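# Weigh and sort three deep-well blocks into nests

## Task

Take the three deep-well blocks out of infeed nest IN and sort each by its weight against the batch limits. A block lighter than the limits goes to reject nest RU, a heavier one to reject nest RO, and one inside the limits to pass nest P1 or P2. At the end no nest may hold more than one block. Every block must lie flat within its nest's locators, with its well A1 (the cut-off corner) at the nest corner labelled A1. Each block must stay put without the robot holding it. Finish with both grippers open and clear of the blocks.

## Robot and tools

Robot: two arms, left_arm and right_arm, each with a parallel gripper and a wrist camera. Cameras: cam_high, cam_low, cam_left_wrist, cam_right_wrist, each 672x504 pixels.

Frame: a single scene frame shared by both arms. Its origin is on the table surface midway between the arms. +x points out across the table, +z points up, and left_arm sits on the +y side. The names left and right do not tell you image sides. Reported hand positions can be off a little, more so at long reach. The mounting plates and the frame behind the arms are fixed obstacles.

Gripper axes: the fingers point along the gripper's +z and close along its y. end_effector_position is the point between the pads when closed, about 2 cm short of the fingertips. Closing pushes the tips about 10 mm further along +z.

Row layout: every motion command is a row of 16 numbers. It is one list covering both arms, left_arm first and then right_arm. Each arm's 8 numbers are x, y, z in metres, then quaternion qw, qx, qy, qz (w first), then opening. All are absolute targets in the scene frame, not offsets. Opening runs from -1 (closed) to +1 (fully open, 0.084 m between pads). Always send both arms' full 8 values. To hold an arm still, repeat its last reported position and quaternion with the opening it should keep. To keep a gripper's orientation steady, send the same quaternion every time rather than the drifted one read back.

Tools:
- execute_actions {actions, pictures}: actions is a list with zero or one item. An empty list only reads the state. {"rows": [[16 numbers], ...], "steps": n} runs up to 15 control steps of 1/30 s each (default 15). One row is applied per step, and the last row repeats if there are fewer rows than steps. {"steps": n} alone waits up to 300 steps, counted from the previous result. pictures is true or false and chooses whether images come back.
- move {target, speed}: target is one 16-number row. Each gripper travels a straight line toward its pose, and both paths finish at the same moment, lasting between 0.5 and 10 s. Anything not reached after 10 s is left short. speed is in m/s, from 0.002 to 0.5 (default 0.25), and turning is capped at twice that in rad/s. The opening is applied when the move begins. Paths do not avoid obstacles or the other arm.
- wait {seconds}: 0 to 10 s with no new command.
- zoom_image {camera, region}: region is [x0, y0, x1, y1] in pixels of that camera's latest image, at most 504x504.
- finished_scene {scene}: ends the current scene (give its number) and grades it. This cannot be undone.

Limits on commands: each step, the commanded pose is clipped to within 70 mm and 16 degrees of the measured pose. A call is refused outright if any target lies more than 0.6 m from that arm's last reported position along any gripper axis. A refused call sends nothing. Far targets may need several actions; after an action ends, the arm only continues to its last clipped pose. If position and orientation cannot both be met, position wins.

Reading results: the state line gives, per arm, position, quaternion and velocities. grip_measured is the actual finger opening on the command scale. To hold something, keep commanding an opening well below grip_measured; the lower you go, the harder the squeeze, up to about 24 N per pad. The move: line shows how the move ended (done, off_target, moving, held, fault), any limits (paced = pose clipped, held = steps blocked, after which the arm may speed up sharply), and each gripper's distance from its target. HELD marks steps that were not sent. A pose unreachable line means the clearance check altered or blocked that arm's command. A Hand target line shows where the controller is now driving each gripper. A TORQUE FAULT line means a joint hit its load limit: the arm backs off, stays stopped for 10 s and drops the rest of the call. MOTOR HOT appears from 65 °C. At 80 °C the arm brakes until it cools (OVER-TEMPERATURE FAULT). Holding loads heats the motors, even while idle between calls. The simulation keeps running between your calls.

Task hints: CW is a check-weigher set to the batch limits. Release a block on its platform and a lamp on its front soon shows amber UNDER, green ACCEPT or red OVER; then pick it up again and place it in the matching nest. Grip a block only across its width, on the body above the base flange. Do not drive a pad down onto the flange, because it can jam there. Well A1 is at the block's cut-off corner; orient it toward the nest's A1 corner. The spare arm may be parked out of the way. Parts may occasionally be tugged or nudged by outside forces.

Avoid: dropping blocks or knocking anything off the table. Do not let the arms collide or press on each other. Avoid fast or deep pushes into contact, since speed and overshoot raise the force. At the end, open the grippers and lift away, so each block rests in place on its own.

Each tool is called after "Request:" as name(argument=value, ...), one argument or row to a line, values as JSON.

## Session

Request:
execute_actions(
  actions=[],
)

Scene clock: 0.00 s of 12600.00 s.
left_arm: end_effector_position=(+0.3492, +0.6331, +0.3830) grip_measured=+1.00 end_effector_quat_wxyz=(+0.521, +0.652, -0.543, -0.087) end_effector_velocity=(-0.000, +0.000, -0.000) end_effector_angular_velocity=(+0.001, +0.001, +0.001) | right_arm: end_effector_position=(+0.5472, -0.7476, +0.3151) grip_measured=+1.00 end_effector_quat_wxyz=(+0.512, +0.140, +0.797, -0.288) end_effector_velocity=(+0.000, +0.001, +0.000) end_effector_angular_velocity=(+0.001, +0.000, +0.002)
Joint positions: left_arm=[ 0.797 -0.306 -1.71   0.184  2.226  2.199  0.084] | right_arm=[-0.589 -0.919 -0.47   3.219  0.752 -0.627  0.084]
Joint velocities: left_arm=[ 0.001  0.     0.     0.    -0.    -0.001 -0.   ] | right_arm=[ 0.001 -0.     0.    -0.001 -0.001 -0.     0.   ]
Joint torques (N m, as the arm reports them, + toward a larger angle): no reading
Motor temperatures (°C, as the motors report them): left_arm=[28 29 32 29 35 34] | right_arm=[28 33 32 33 35 33]
Hand target (left_arm): +0.349, +0.633, +0.383; +0.521, +0.652, -0.543, -0.087
Hand target (right_arm): +0.547, -0.748, +0.315; +0.512, +0.140, +0.797, -0.288

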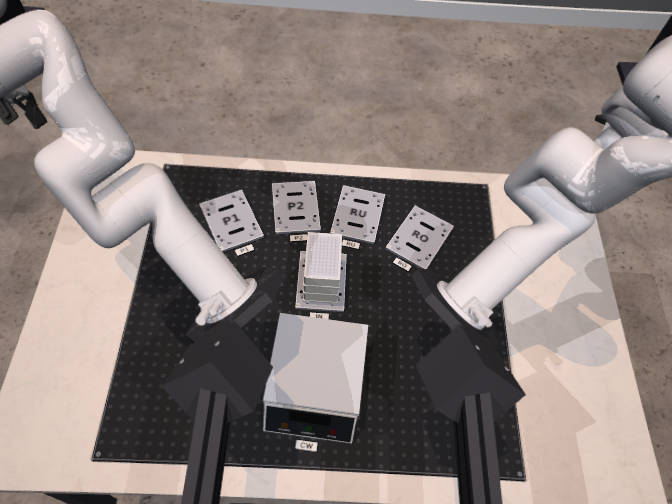

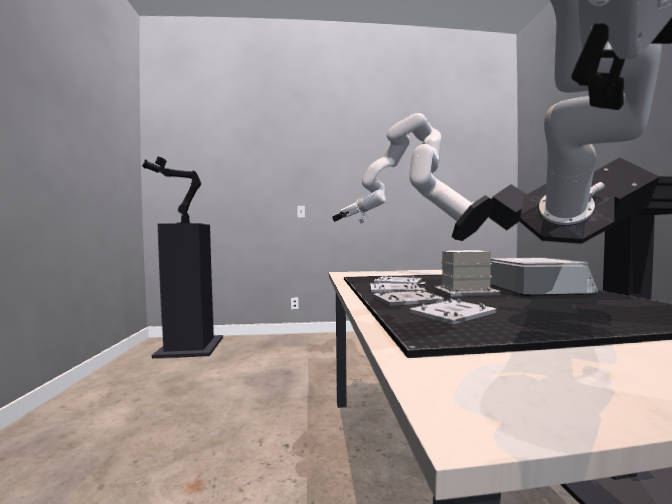

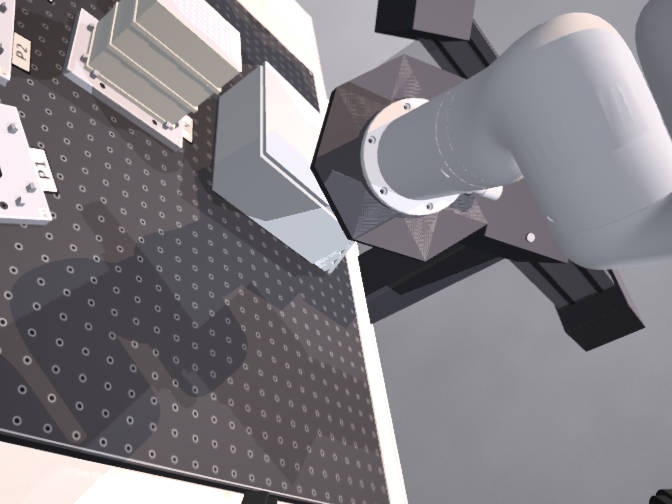

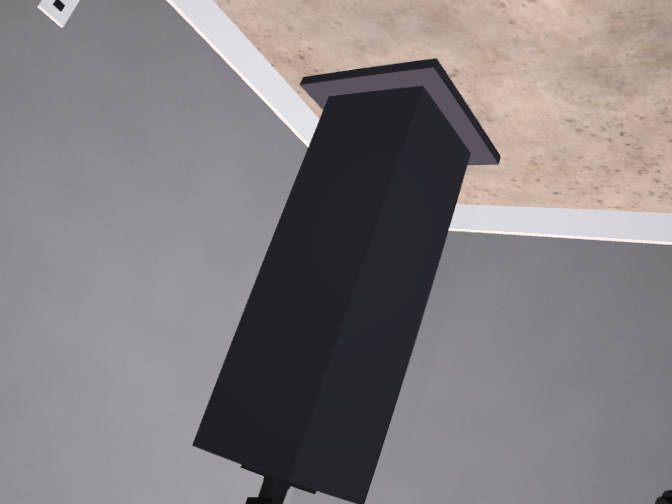

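Request:
zoom_image(
  camera="cam_high",
  region=[180, 160, 480, 460],
)

Request:
zoom_image(
  camera="cam_low",
  region=[340, 230, 620, 340],
)

Region (180, 160, 480, 460) of cam_high's 672x504 image, scaled by 1.680, with more detail than that image has.

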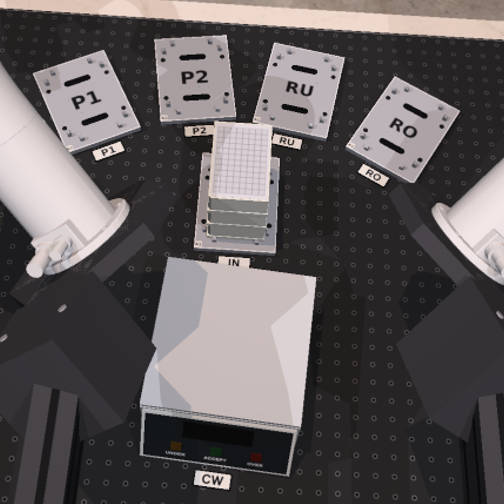

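Region (340, 230, 620, 340) of cam_low's 672x504 image, scaled by 1.800, with more detail than that image has; it fills the top 198 rows of this view, and the rest is white.

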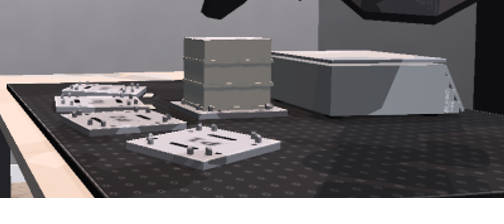

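Request:
move(
  target=[0.22,0.03,0.35,0,1,0,0,1,0.547,-0.748,0.315,0.512,0.14,0.797,-0.288,1],
)

Scene clock: 24.90 s of 12600.00 s.
left_arm: end_effector_position=(+0.2417, +0.1671, +0.3600) grip_measured=+1.00 end_effector_quat_wxyz=(+0.359, +0.914, -0.186, -0.014) end_effector_velocity=(+0.000, +0.000, -0.000) end_effector_angular_velocity=(+0.001, +0.001, +0.000) | right_arm: end_effector_position=(+0.5470, -0.7480, +0.3150) grip_measured=+1.00 end_effector_quat_wxyz=(+0.512, +0.140, +0.797, -0.288) end_effector_velocity=(+0.001, +0.000, +0.000) end_effector_angular_velocity=(-0.001, -0.001, +0.002)
Joint positions: left_arm=[-0.948 -1.705  0.072  0.281  1.411 -0.425  0.084] | right_arm=[-0.591 -0.919 -0.471  3.218  0.752 -0.627  0.084]
Joint velocities: left_arm=[ 0.002  0.     0.001  0.    -0.001  0.001  0.   ] | right_arm=[ 0.001 -0.     0.    -0.002  0.001  0.     0.   ]
Joint torques (N m, as the arm reports them, + toward a larger angle): left_arm=[  3.06   3.94 -12.16  -1.12  -2.55   0.06] | right_arm=[  0.89 -15.12 -12.06  -0.81   0.89  -0.34]
Motor temperatures (°C, as the motors report them): left_arm=[28 30 35 29 35 34] | right_arm=[28 33 34 33 35 33]
Hand target (left_arm): +0.242, +0.167, +0.360; +0.359, +0.914, -0.186, -0.014
Hand target (right_arm): +0.547, -0.748, +0.315; +0.512, +0.140, +0.797, -0.288
Off the commanded pose (left_arm): 0.139 m, 48 deg; position and orientation clipped at the last step of the last action.
Off the commanded pose (right_arm): 0.000 m, 0 deg.
After step 90, 18.13 s passed at rest.
move: held (left_arm); limits=paced,held; held on 24 of 113 steps (left_arm), including the last (left_arm)
pose unreachable (left arm): on one or more control steps of this call this arm could not follow its commanded pose, so it was not sent that pose on those steps. On the call's last step it was still not sent that pose. It may still have moved: this result reports where it is.
cause: the commanded pose would bring two parts of the arm too close to each other (joints 2 (shoulder) to 4 (forearm roll) lie between them).
camera_calibration (this result's frames):
cam_left_wrist: T_world_to_cam=[[-0.319925, -0.670273, 0.669613, -0.0249615], [-0.934884, 0.338028, -0.108304, 0.272961], [-0.153755, -0.66066, -0.734771, 0.543212], [0, 0, 0, 1]] pos_world=[0.330722, 0.249879, 0.445414]
cam_right_wrist: T_world_to_cam=[[0.488993, 0.801365, -0.344527, 0.469802], [0.456416, 0.101529, 0.883955, -0.381599], [0.74335, -0.589496, -0.316109, -0.615416], [0, 0, 0, 1]] pos_world=[0.401908, -0.700524, 0.304637]

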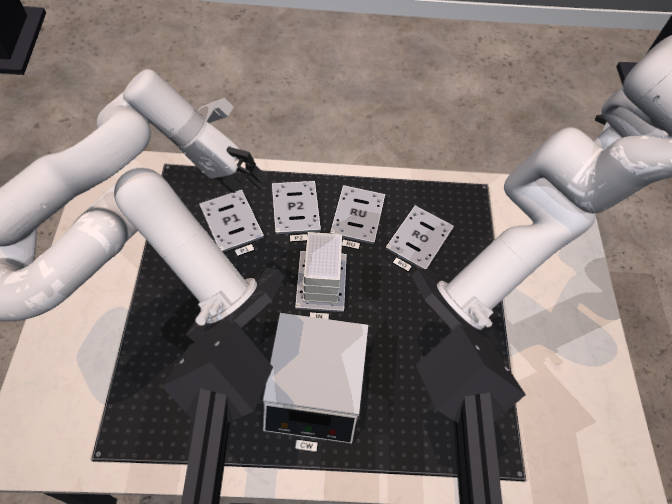

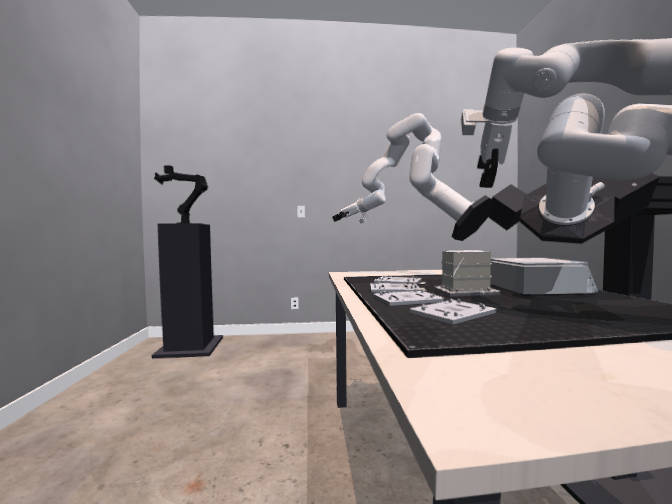

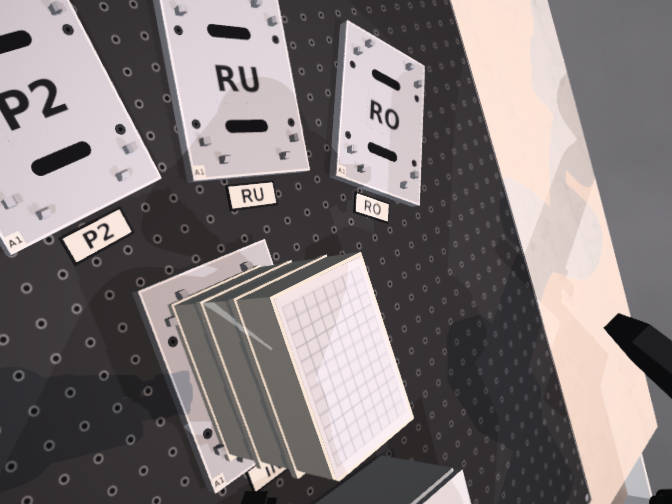

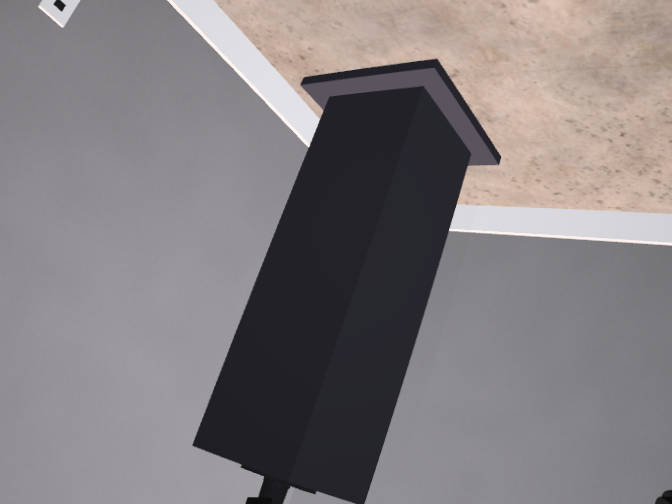

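Path passed too near the shoulder; go around via further out.

Request:
move(
  target=[0.5,0.12,0.4,0,1,0,0,1,0.547,-0.748,0.315,0.512,0.14,0.797,-0.288,1],
)

Request:
move(
  target=[0.3,0.0,0.33,0,1,0,0,1,0.547,-0.748,0.315,0.512,0.14,0.797,-0.288,1],
)

Scene clock: 38.33 s of 12600.00 s.
left_arm: end_effector_position=(+0.5000, +0.1196, +0.4009) grip_measured=+1.00 end_effector_quat_wxyz=(+0.001, +1.000, -0.000, -0.000) end_effector_velocity=(+0.001, -0.001, +0.000) end_effector_angular_velocity=(+0.012, +0.007, -0.001) | right_arm: end_effector_position=(+0.5470, -0.7480, +0.3150) grip_measured=+1.00 end_effector_quat_wxyz=(+0.512, +0.140, +0.797, -0.288) end_effector_velocity=(-0.000, +0.000, +0.000) end_effector_angular_velocity=(-0.002, +0.001, +0.001)
Joint positions: left_arm=[-0.983 -0.08  -1.026  0.848  1.505 -1.221  0.084] | right_arm=[-0.591 -0.919 -0.471  3.218  0.752 -0.627  0.084]
Joint velocities: left_arm=[-0.001  0.015 -0.015 -0.003  0.014  0.001 -0.   ] | right_arm=[-0.    -0.     0.    -0.001 -0.    -0.002  0.   ]
Joint torques (N m, as the arm reports them, + toward a larger angle): left_arm=[-14.13 -12.51 -14.04  -0.39  -2.    -0.1 ] | right_arm=[  1.68 -15.71 -12.54  -0.68   0.49  -0.31]
Motor temperatures (°C, as the motors report them): left_arm=[28 30 34 29 35 34] | right_arm=[28 34 35 33 35 33]
Hand target (left_arm): +0.500, +0.120, +0.401; +0.000, +1.000, -0.000, -0.000
Hand target (right_arm): +0.547, -0.748, +0.315; +0.512, +0.140, +0.797, -0.288
Off the commanded pose (left_arm): 0.001 m, 0 deg.
Off the commanded pose (right_arm): 0.000 m, 0 deg.
After step 90, 7.50 s passed at rest.
move: done; limits=paced
camera_calibration (this result's frames):
cam_left_wrist: T_world_to_cam=[[0.00882643, -0.999914, 0.00966811, 0.138101], [-0.99992, -0.00891281, -0.00892887, 0.569081], [0.00901427, -0.00958854, -0.999913, 0.528557], [0, 0, 0, 1]] pos_world=[0.563052, 0.148229, 0.532257]
cam_right_wrist: T_world_to_cam=[[0.488998, 0.801361, -0.344531, 0.4698], [0.456419, 0.101529, 0.883953, -0.381598], [0.743345, -0.589502, -0.316109, -0.615419], [0, 0, 0, 1]] pos_world=[0.401907, -0.700527, 0.304637]

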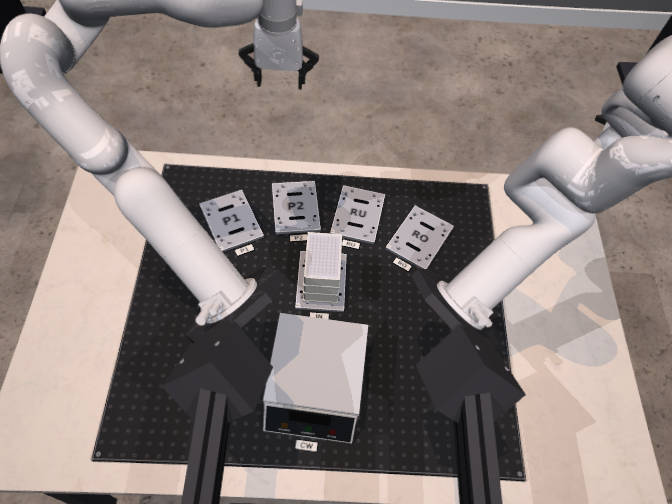

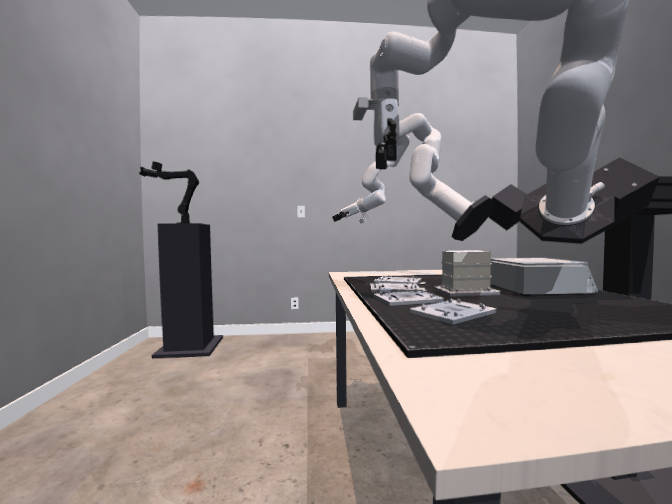

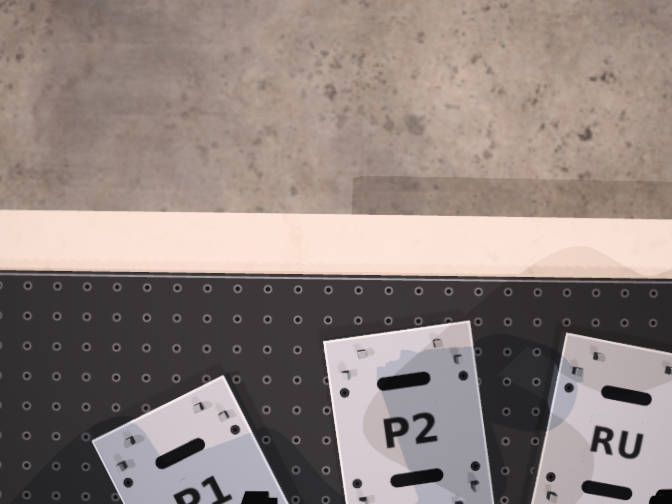

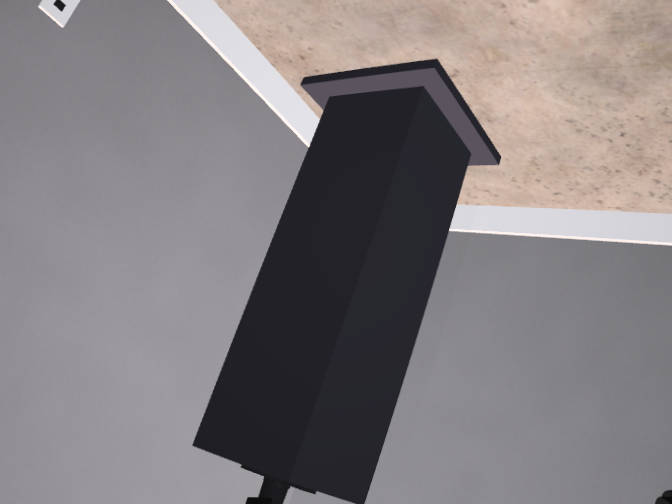

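Scene clock: 40.00 s of 12600.00 s.
left_arm: end_effector_position=(+0.3002, +0.0006, +0.3299) grip_measured=+1.00 end_effector_quat_wxyz=(+0.001, +1.000, -0.000, +0.000) end_effector_velocity=(-0.002, -0.002, -0.001) end_effector_angular_velocity=(+0.001, -0.002, -0.002) | right_arm: end_effector_position=(+0.5470, -0.7480, +0.3150) grip_measured=+1.00 end_effector_quat_wxyz=(+0.512, +0.140, +0.797, -0.288) end_effector_velocity=(-0.000, +0.000, -0.000) end_effector_angular_velocity=(+0.001, +0.001, -0.000)
Joint positions: left_arm=[-1.199  0.203 -0.729  0.809  1.225 -1.765  0.084] | right_arm=[-0.591 -0.919 -0.471  3.218  0.752 -0.627  0.084]
Joint velocities: left_arm=[-0.003  0.008 -0.002  0.001 -0.002 -0.006 -0.   ] | right_arm=[-0.    -0.    -0.     0.001 -0.001 -0.    -0.   ]
Joint torques (N m, as the arm reports them, + toward a larger angle): left_arm=[-13.81 -15.53 -15.27  -0.47  -2.12   0.08] | right_arm=[  1.22 -15.15 -12.29  -0.68   0.87  -0.21]
Motor temperatures (°C, as the motors report them): left_arm=[28 30 34 29 35 34] | right_arm=[28 34 35 33 35 33]
Hand target (left_arm): +0.300, +0.000, +0.330; +0.000, +1.000, -0.000, +0.000
Hand target (right_arm): +0.547, -0.748, +0.315; +0.512, +0.140, +0.797, -0.288
Off the commanded pose (left_arm): 0.001 m, 0 deg.
Off the commanded pose (right_arm): 0.000 m, 0 deg.
move: done
camera_calibration (this result's frames):
cam_left_wrist: T_world_to_cam=[[0.00955322, -0.999909, 0.00949794, 0.0213801], [-0.999907, -0.00964485, -0.009649, 0.367853], [0.00973973, -0.00940488, -0.999908, 0.458071], [0, 0, 0, 1]] pos_world=[0.363153, 0.0292341, 0.461376]
cam_right_wrist: T_world_to_cam=[[0.488998, 0.801361, -0.344532, 0.4698], [0.456419, 0.10153, 0.883953, -0.381598], [0.743346, -0.589502, -0.316109, -0.615419], [0, 0, 0, 1]] pos_world=[0.401907, -0.700527, 0.304637]

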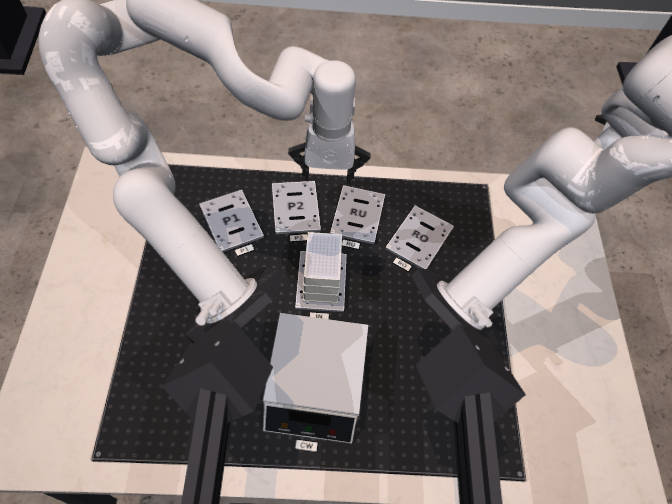

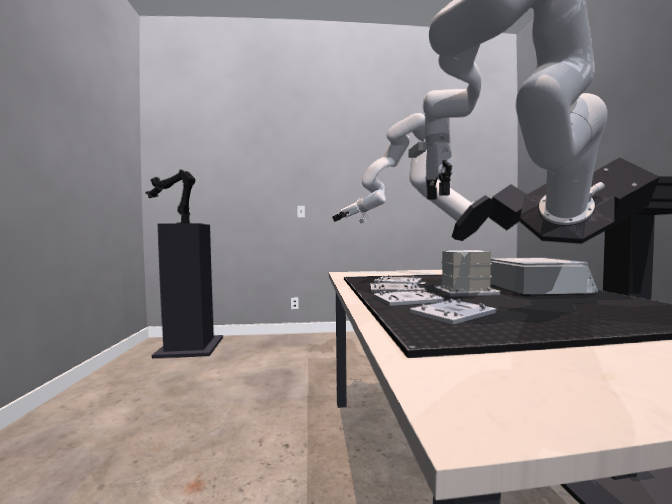

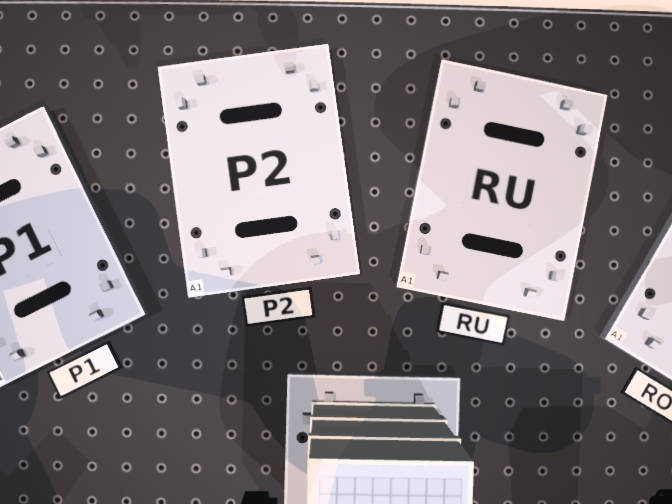

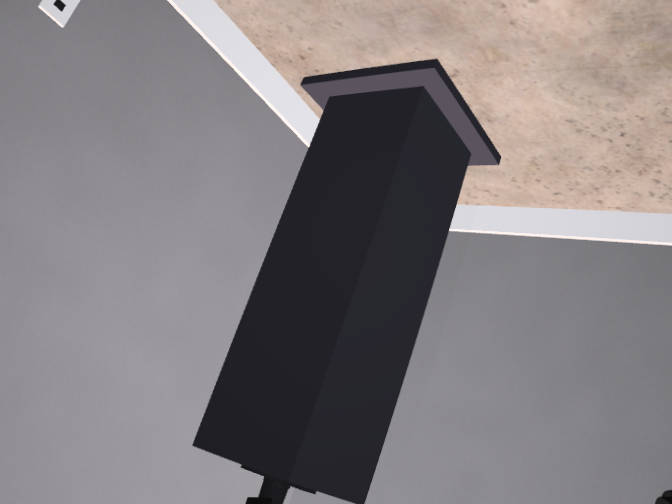

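Request:
move(
  target=[0.15,-0.02,0.33,0,1,0,0,1,0.547,-0.748,0.315,0.512,0.14,0.797,-0.288,1],
)

Scene clock: 65.33 s of 12600.00 s.
left_arm: end_effector_position=(+0.1505, -0.0196, +0.3297) grip_measured=+1.00 end_effector_quat_wxyz=(+0.000, +1.000, +0.000, +0.000) end_effector_velocity=(-0.002, -0.000, -0.000) end_effector_angular_velocity=(+0.002, -0.001, -0.001) | right_arm: end_effector_position=(+0.5470, -0.7480, +0.3150) grip_measured=+1.00 end_effector_quat_wxyz=(+0.512, +0.140, +0.797, -0.288) end_effector_velocity=(-0.000, +0.000, -0.000) end_effector_angular_velocity=(-0.000, +0.001, +0.001)
Joint positions: left_arm=[-1.503  0.399 -0.658  0.638  1.104 -2.051  0.084] | right_arm=[-0.591 -0.919 -0.471  3.218  0.752 -0.627  0.084]
Joint velocities: left_arm=[-0.006  0.006 -0.002 -0.004 -0.    -0.003  0.   ] | right_arm=[-0.    -0.     0.    -0.    -0.001 -0.    -0.   ]
Joint torques (N m, as the arm reports them, + toward a larger angle): left_arm=[-10.83 -17.02 -17.23  -0.61  -2.05   0.09] | right_arm=[  1.58 -15.11 -11.93  -0.53   0.7   -0.11]
Motor temperatures (°C, as the motors report them): left_arm=[28 29 35 29 35 34] | right_arm=[28 34 35 33 35 33]
Hand target (left_arm): +0.150, -0.020, +0.330; +0.000, +1.000, +0.000, +0.000
Hand target (right_arm): +0.547, -0.748, +0.315; +0.512, +0.140, +0.797, -0.288
Off the commanded pose (left_arm): 0.001 m, 0 deg.
Off the commanded pose (right_arm): 0.000 m, 0 deg.
After step 90, 21.03 s passed at rest.
move: done
camera_calibration (this result's frames):
cam_left_wrist: T_world_to_cam=[[0.0100462, -0.999912, 0.00869359, 0.0028257], [-0.999906, -0.0101265, -0.00924453, 0.21782], [0.00933175, -0.0085999, -0.999919, 0.459173], [0, 0, 0, 1]] pos_world=[0.213486, 0.00898005, 0.461125]
cam_right_wrist: T_world_to_cam=[[0.488998, 0.801361, -0.344532, 0.4698], [0.456419, 0.10153, 0.883953, -0.381598], [0.743345, -0.589502, -0.316109, -0.615419], [0, 0, 0, 1]] pos_world=[0.401907, -0.700527, 0.304637]

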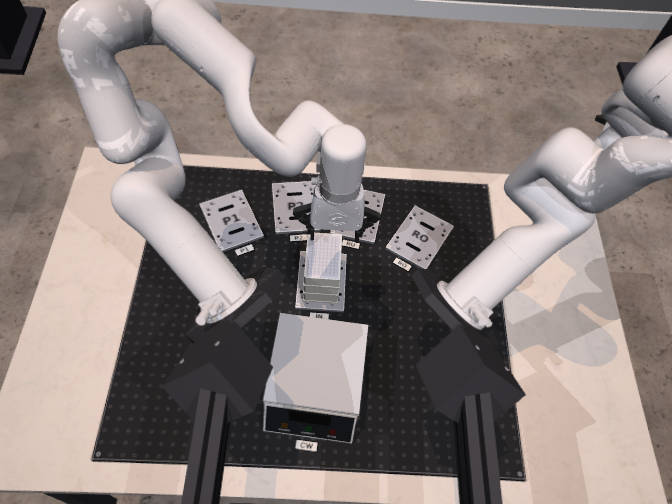

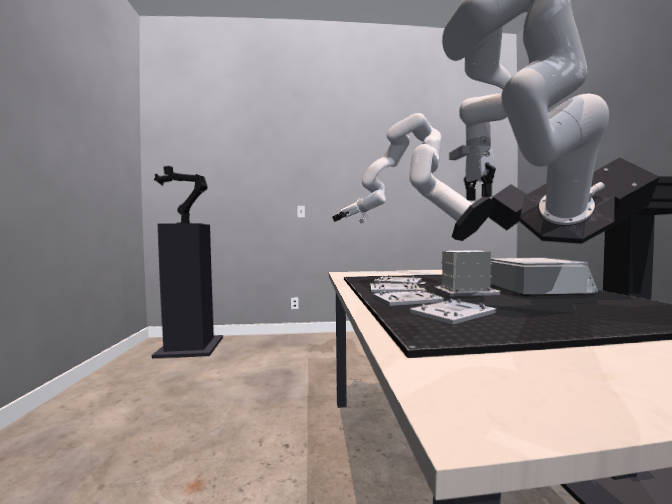

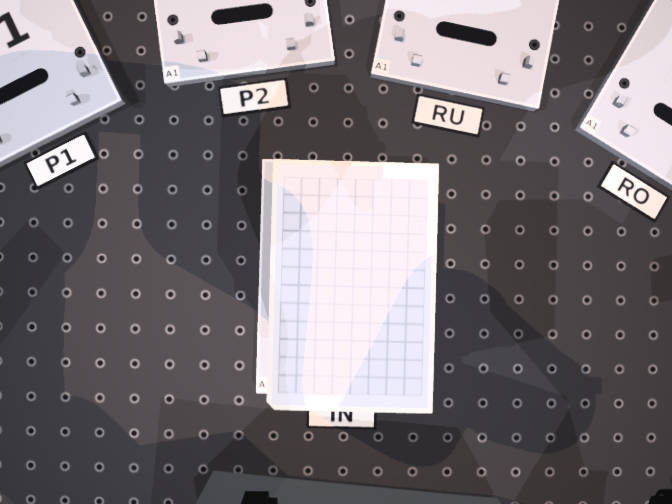

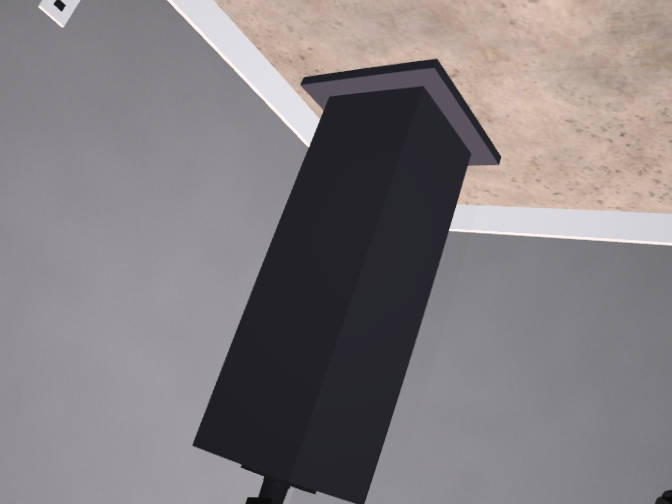

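Request:
move(
  target=[0.199,-0.003,0.18,0,1,-0.005,0,1,0.547,-0.748,0.315,0.512,0.14,0.797,-0.288,1],
  speed=0.15,
)

Request:
zoom_image(
  camera="cam_high",
  region=[260, 200, 400, 320],
)

Scene clock: 79.87 s of 12600.00 s.
left_arm: end_effector_position=(+0.1988, -0.0033, +0.1806) grip_measured=+1.00 end_effector_quat_wxyz=(+0.000, +1.000, -0.005, -0.001) end_effector_velocity=(+0.001, -0.001, -0.002) end_effector_angular_velocity=(-0.003, -0.000, +0.000) | right_arm: end_effector_position=(+0.5470, -0.7480, +0.3150) grip_measured=+1.00 end_effector_quat_wxyz=(+0.512, +0.140, +0.797, -0.288) end_effector_velocity=(+0.000, +0.000, +0.000) end_effector_angular_velocity=(+0.001, -0.001, -0.001)
Joint positions: left_arm=[-1.019  0.55  -0.562  1.219  0.906 -2.22   0.084] | right_arm=[-0.591 -0.919 -0.471  3.218  0.752 -0.627  0.084]
Joint velocities: left_arm=[ 0.008  0.006 -0.003  0.012 -0.003 -0.005 -0.   ] | right_arm=[ 0.001 -0.    -0.     0.002  0.001 -0.001  0.   ]
Joint torques (N m, as the arm reports them, + toward a larger angle): left_arm=[-13.93 -18.54  -9.16  -0.66  -2.09   0.14] | right_arm=[  1.88 -15.76 -11.82  -0.52   0.76  -0.11]
Motor temperatures (°C, as the motors report them): left_arm=[28 29 35 29 35 34] | right_arm=[28 34 35 33 35 33]
Hand target (left_arm): +0.199, -0.003, +0.180; +0.000, +1.000, -0.005, -0.001
Hand target (right_arm): +0.547, -0.748, +0.315; +0.512, +0.140, +0.797, -0.288
Off the commanded pose (left_arm): 0.001 m, 0 deg.
Off the commanded pose (right_arm): 0.000 m, 0 deg.
After step 90, 9.83 s passed at rest.
move: done
camera_calibration (this result's frames):
cam_left_wrist: T_world_to_cam=[[-0.00128988, -0.999959, 0.00894472, 0.0221317], [-0.999967, 0.00121826, -0.00800796, 0.264732], [0.00799673, -0.00895476, -0.999928, 0.310081], [0, 0, 0, 1]] pos_world=[0.262273, 0.024585, 0.31198]
cam_right_wrist: T_world_to_cam=[[0.488998, 0.801361, -0.344532, 0.4698], [0.456419, 0.10153, 0.883953, -0.381598], [0.743345, -0.589502, -0.316109, -0.615419], [0, 0, 0, 1]] pos_world=[0.401907, -0.700527, 0.304637]

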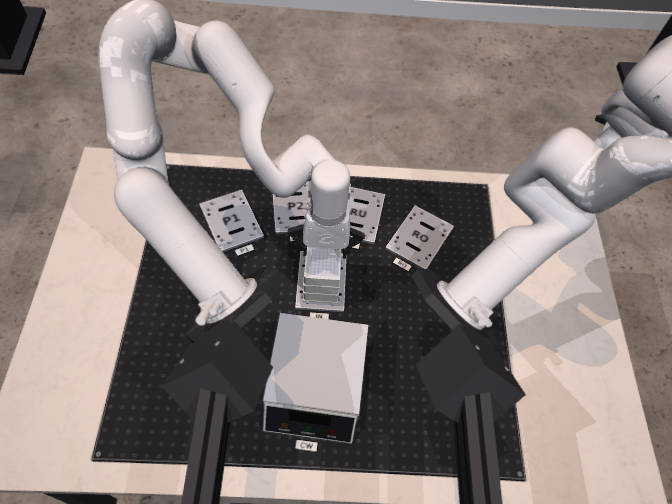

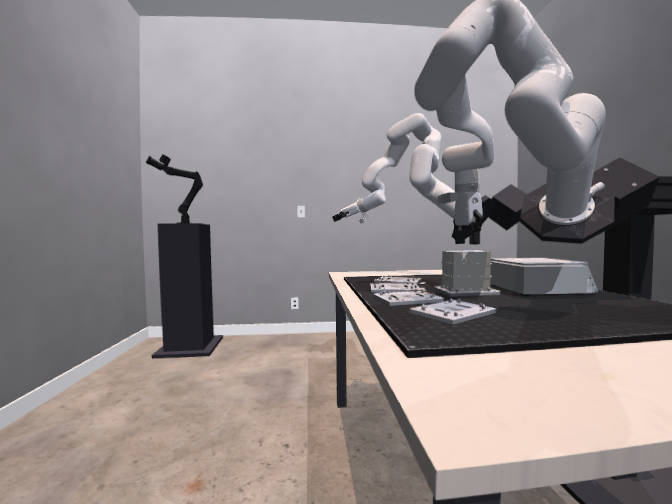

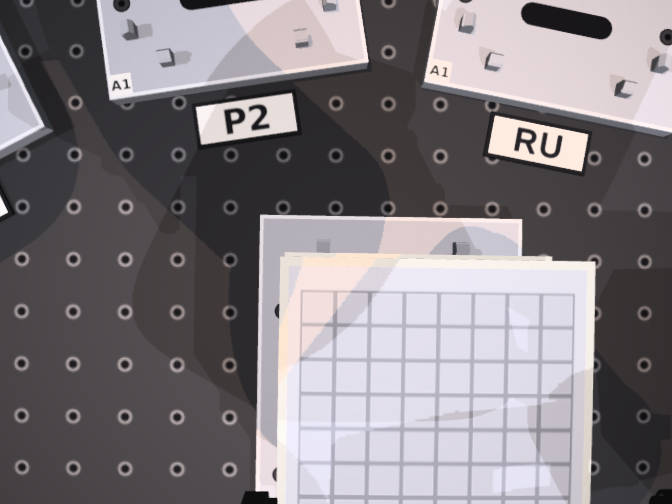

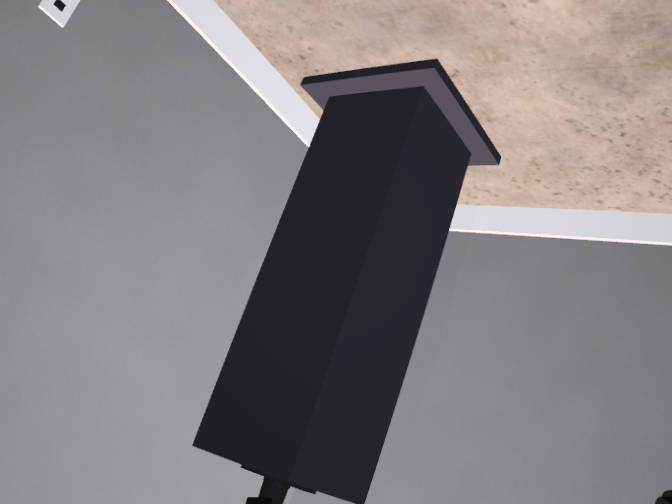

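Region (260, 200, 400, 320) of cam_high's 672x504 image, scaled by 3.600, with more detail than that image has; it fills the top 432 rows of this view, and the rest is white.

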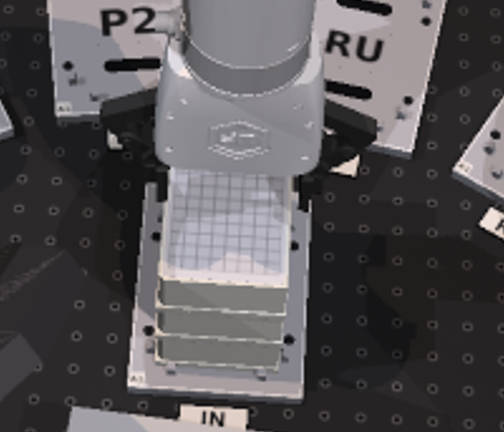

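Request:
move(
  target=[0.199,-0.0005,0.166,0,1,-0.007,0,1,0.547,-0.748,0.315,0.512,0.14,0.797,-0.288,1],
  speed=0.03,
)

Scene clock: 89.93 s of 12600.00 s.
left_arm: end_effector_position=(+0.1990, -0.0006, +0.1663) grip_measured=+1.00 end_effector_quat_wxyz=(+0.000, +1.000, -0.007, -0.000) end_effector_velocity=(-0.000, -0.001, -0.002) end_effector_angular_velocity=(-0.003, -0.001, -0.001) | right_arm: end_effector_position=(+0.5470, -0.7480, +0.3150) grip_measured=+1.00 end_effector_quat_wxyz=(+0.512, +0.140, +0.797, -0.288) end_effector_velocity=(-0.000, +0.000, -0.000) end_effector_angular_velocity=(+0.000, +0.000, -0.000)
Joint positions: left_arm=[-0.975  0.577 -0.563  1.283  0.899 -2.249  0.084] | right_arm=[-0.591 -0.919 -0.471  3.218  0.752 -0.627  0.084]
Joint velocities: left_arm=[ 0.006  0.005 -0.001  0.012 -0.003 -0.006 -0.   ] | right_arm=[ 0.     0.    -0.     0.001 -0.    -0.001  0.   ]
Joint torques (N m, as the arm reports them, + toward a larger angle): left_arm=[-13.96 -18.44  -8.35  -0.56  -2.06   0.05] | right_arm=[  1.24 -14.48 -12.19  -0.08   1.    -0.18]
Motor temperatures (°C, as the motors report them): left_arm=[28 29 34 29 35 34] | right_arm=[28 34 35 33 35 33]
Hand target (left_arm): +0.199, -0.001, +0.166; +0.000, +1.000, -0.007, -0.000
Hand target (right_arm): +0.547, -0.748, +0.315; +0.512, +0.140, +0.797, -0.288
Off the commanded pose (left_arm): 0.000 m, 0 deg.
Off the commanded pose (right_arm): 0.000 m, 0 deg.
After step 90, 6.23 s passed at rest.
move: done
camera_calibration (this result's frames):
cam_left_wrist: T_world_to_cam=[[-0.00435126, -0.999956, 0.00826936, 0.0256729], [-0.999951, 0.00427755, -0.00891078, 0.264976], [0.00887502, -0.00830772, -0.999926, 0.2956], [0, 0, 0, 1]] pos_world=[0.262452, 0.0269941, 0.297727]
cam_right_wrist: T_world_to_cam=[[0.488998, 0.801361, -0.344532, 0.4698], [0.456419, 0.10153, 0.883953, -0.381598], [0.743345, -0.589502, -0.316109, -0.615419], [0, 0, 0, 1]] pos_world=[0.401907, -0.700527, 0.304637]

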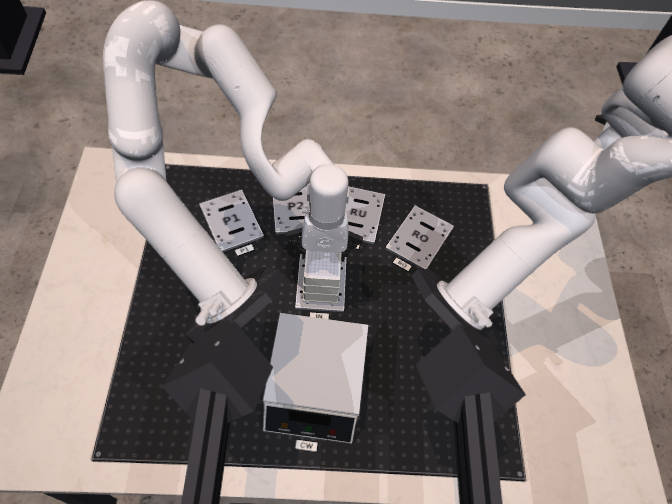

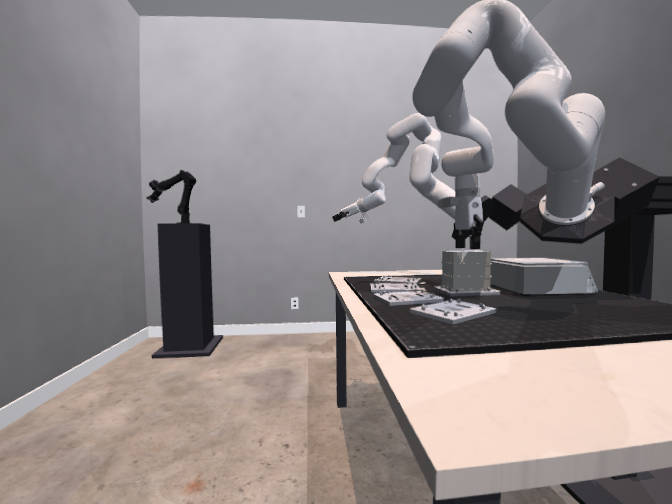

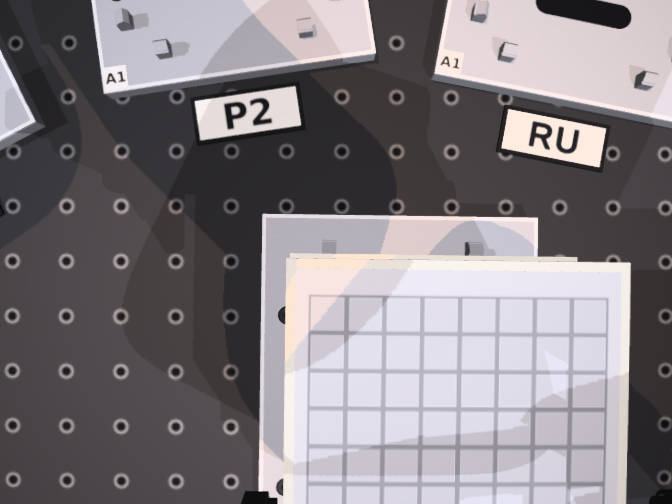

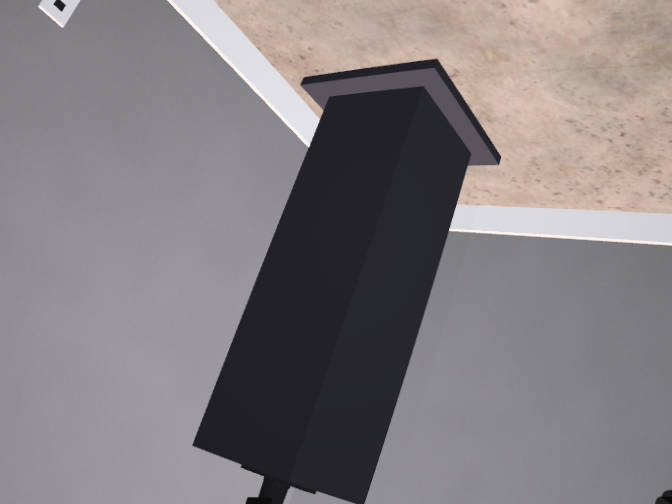

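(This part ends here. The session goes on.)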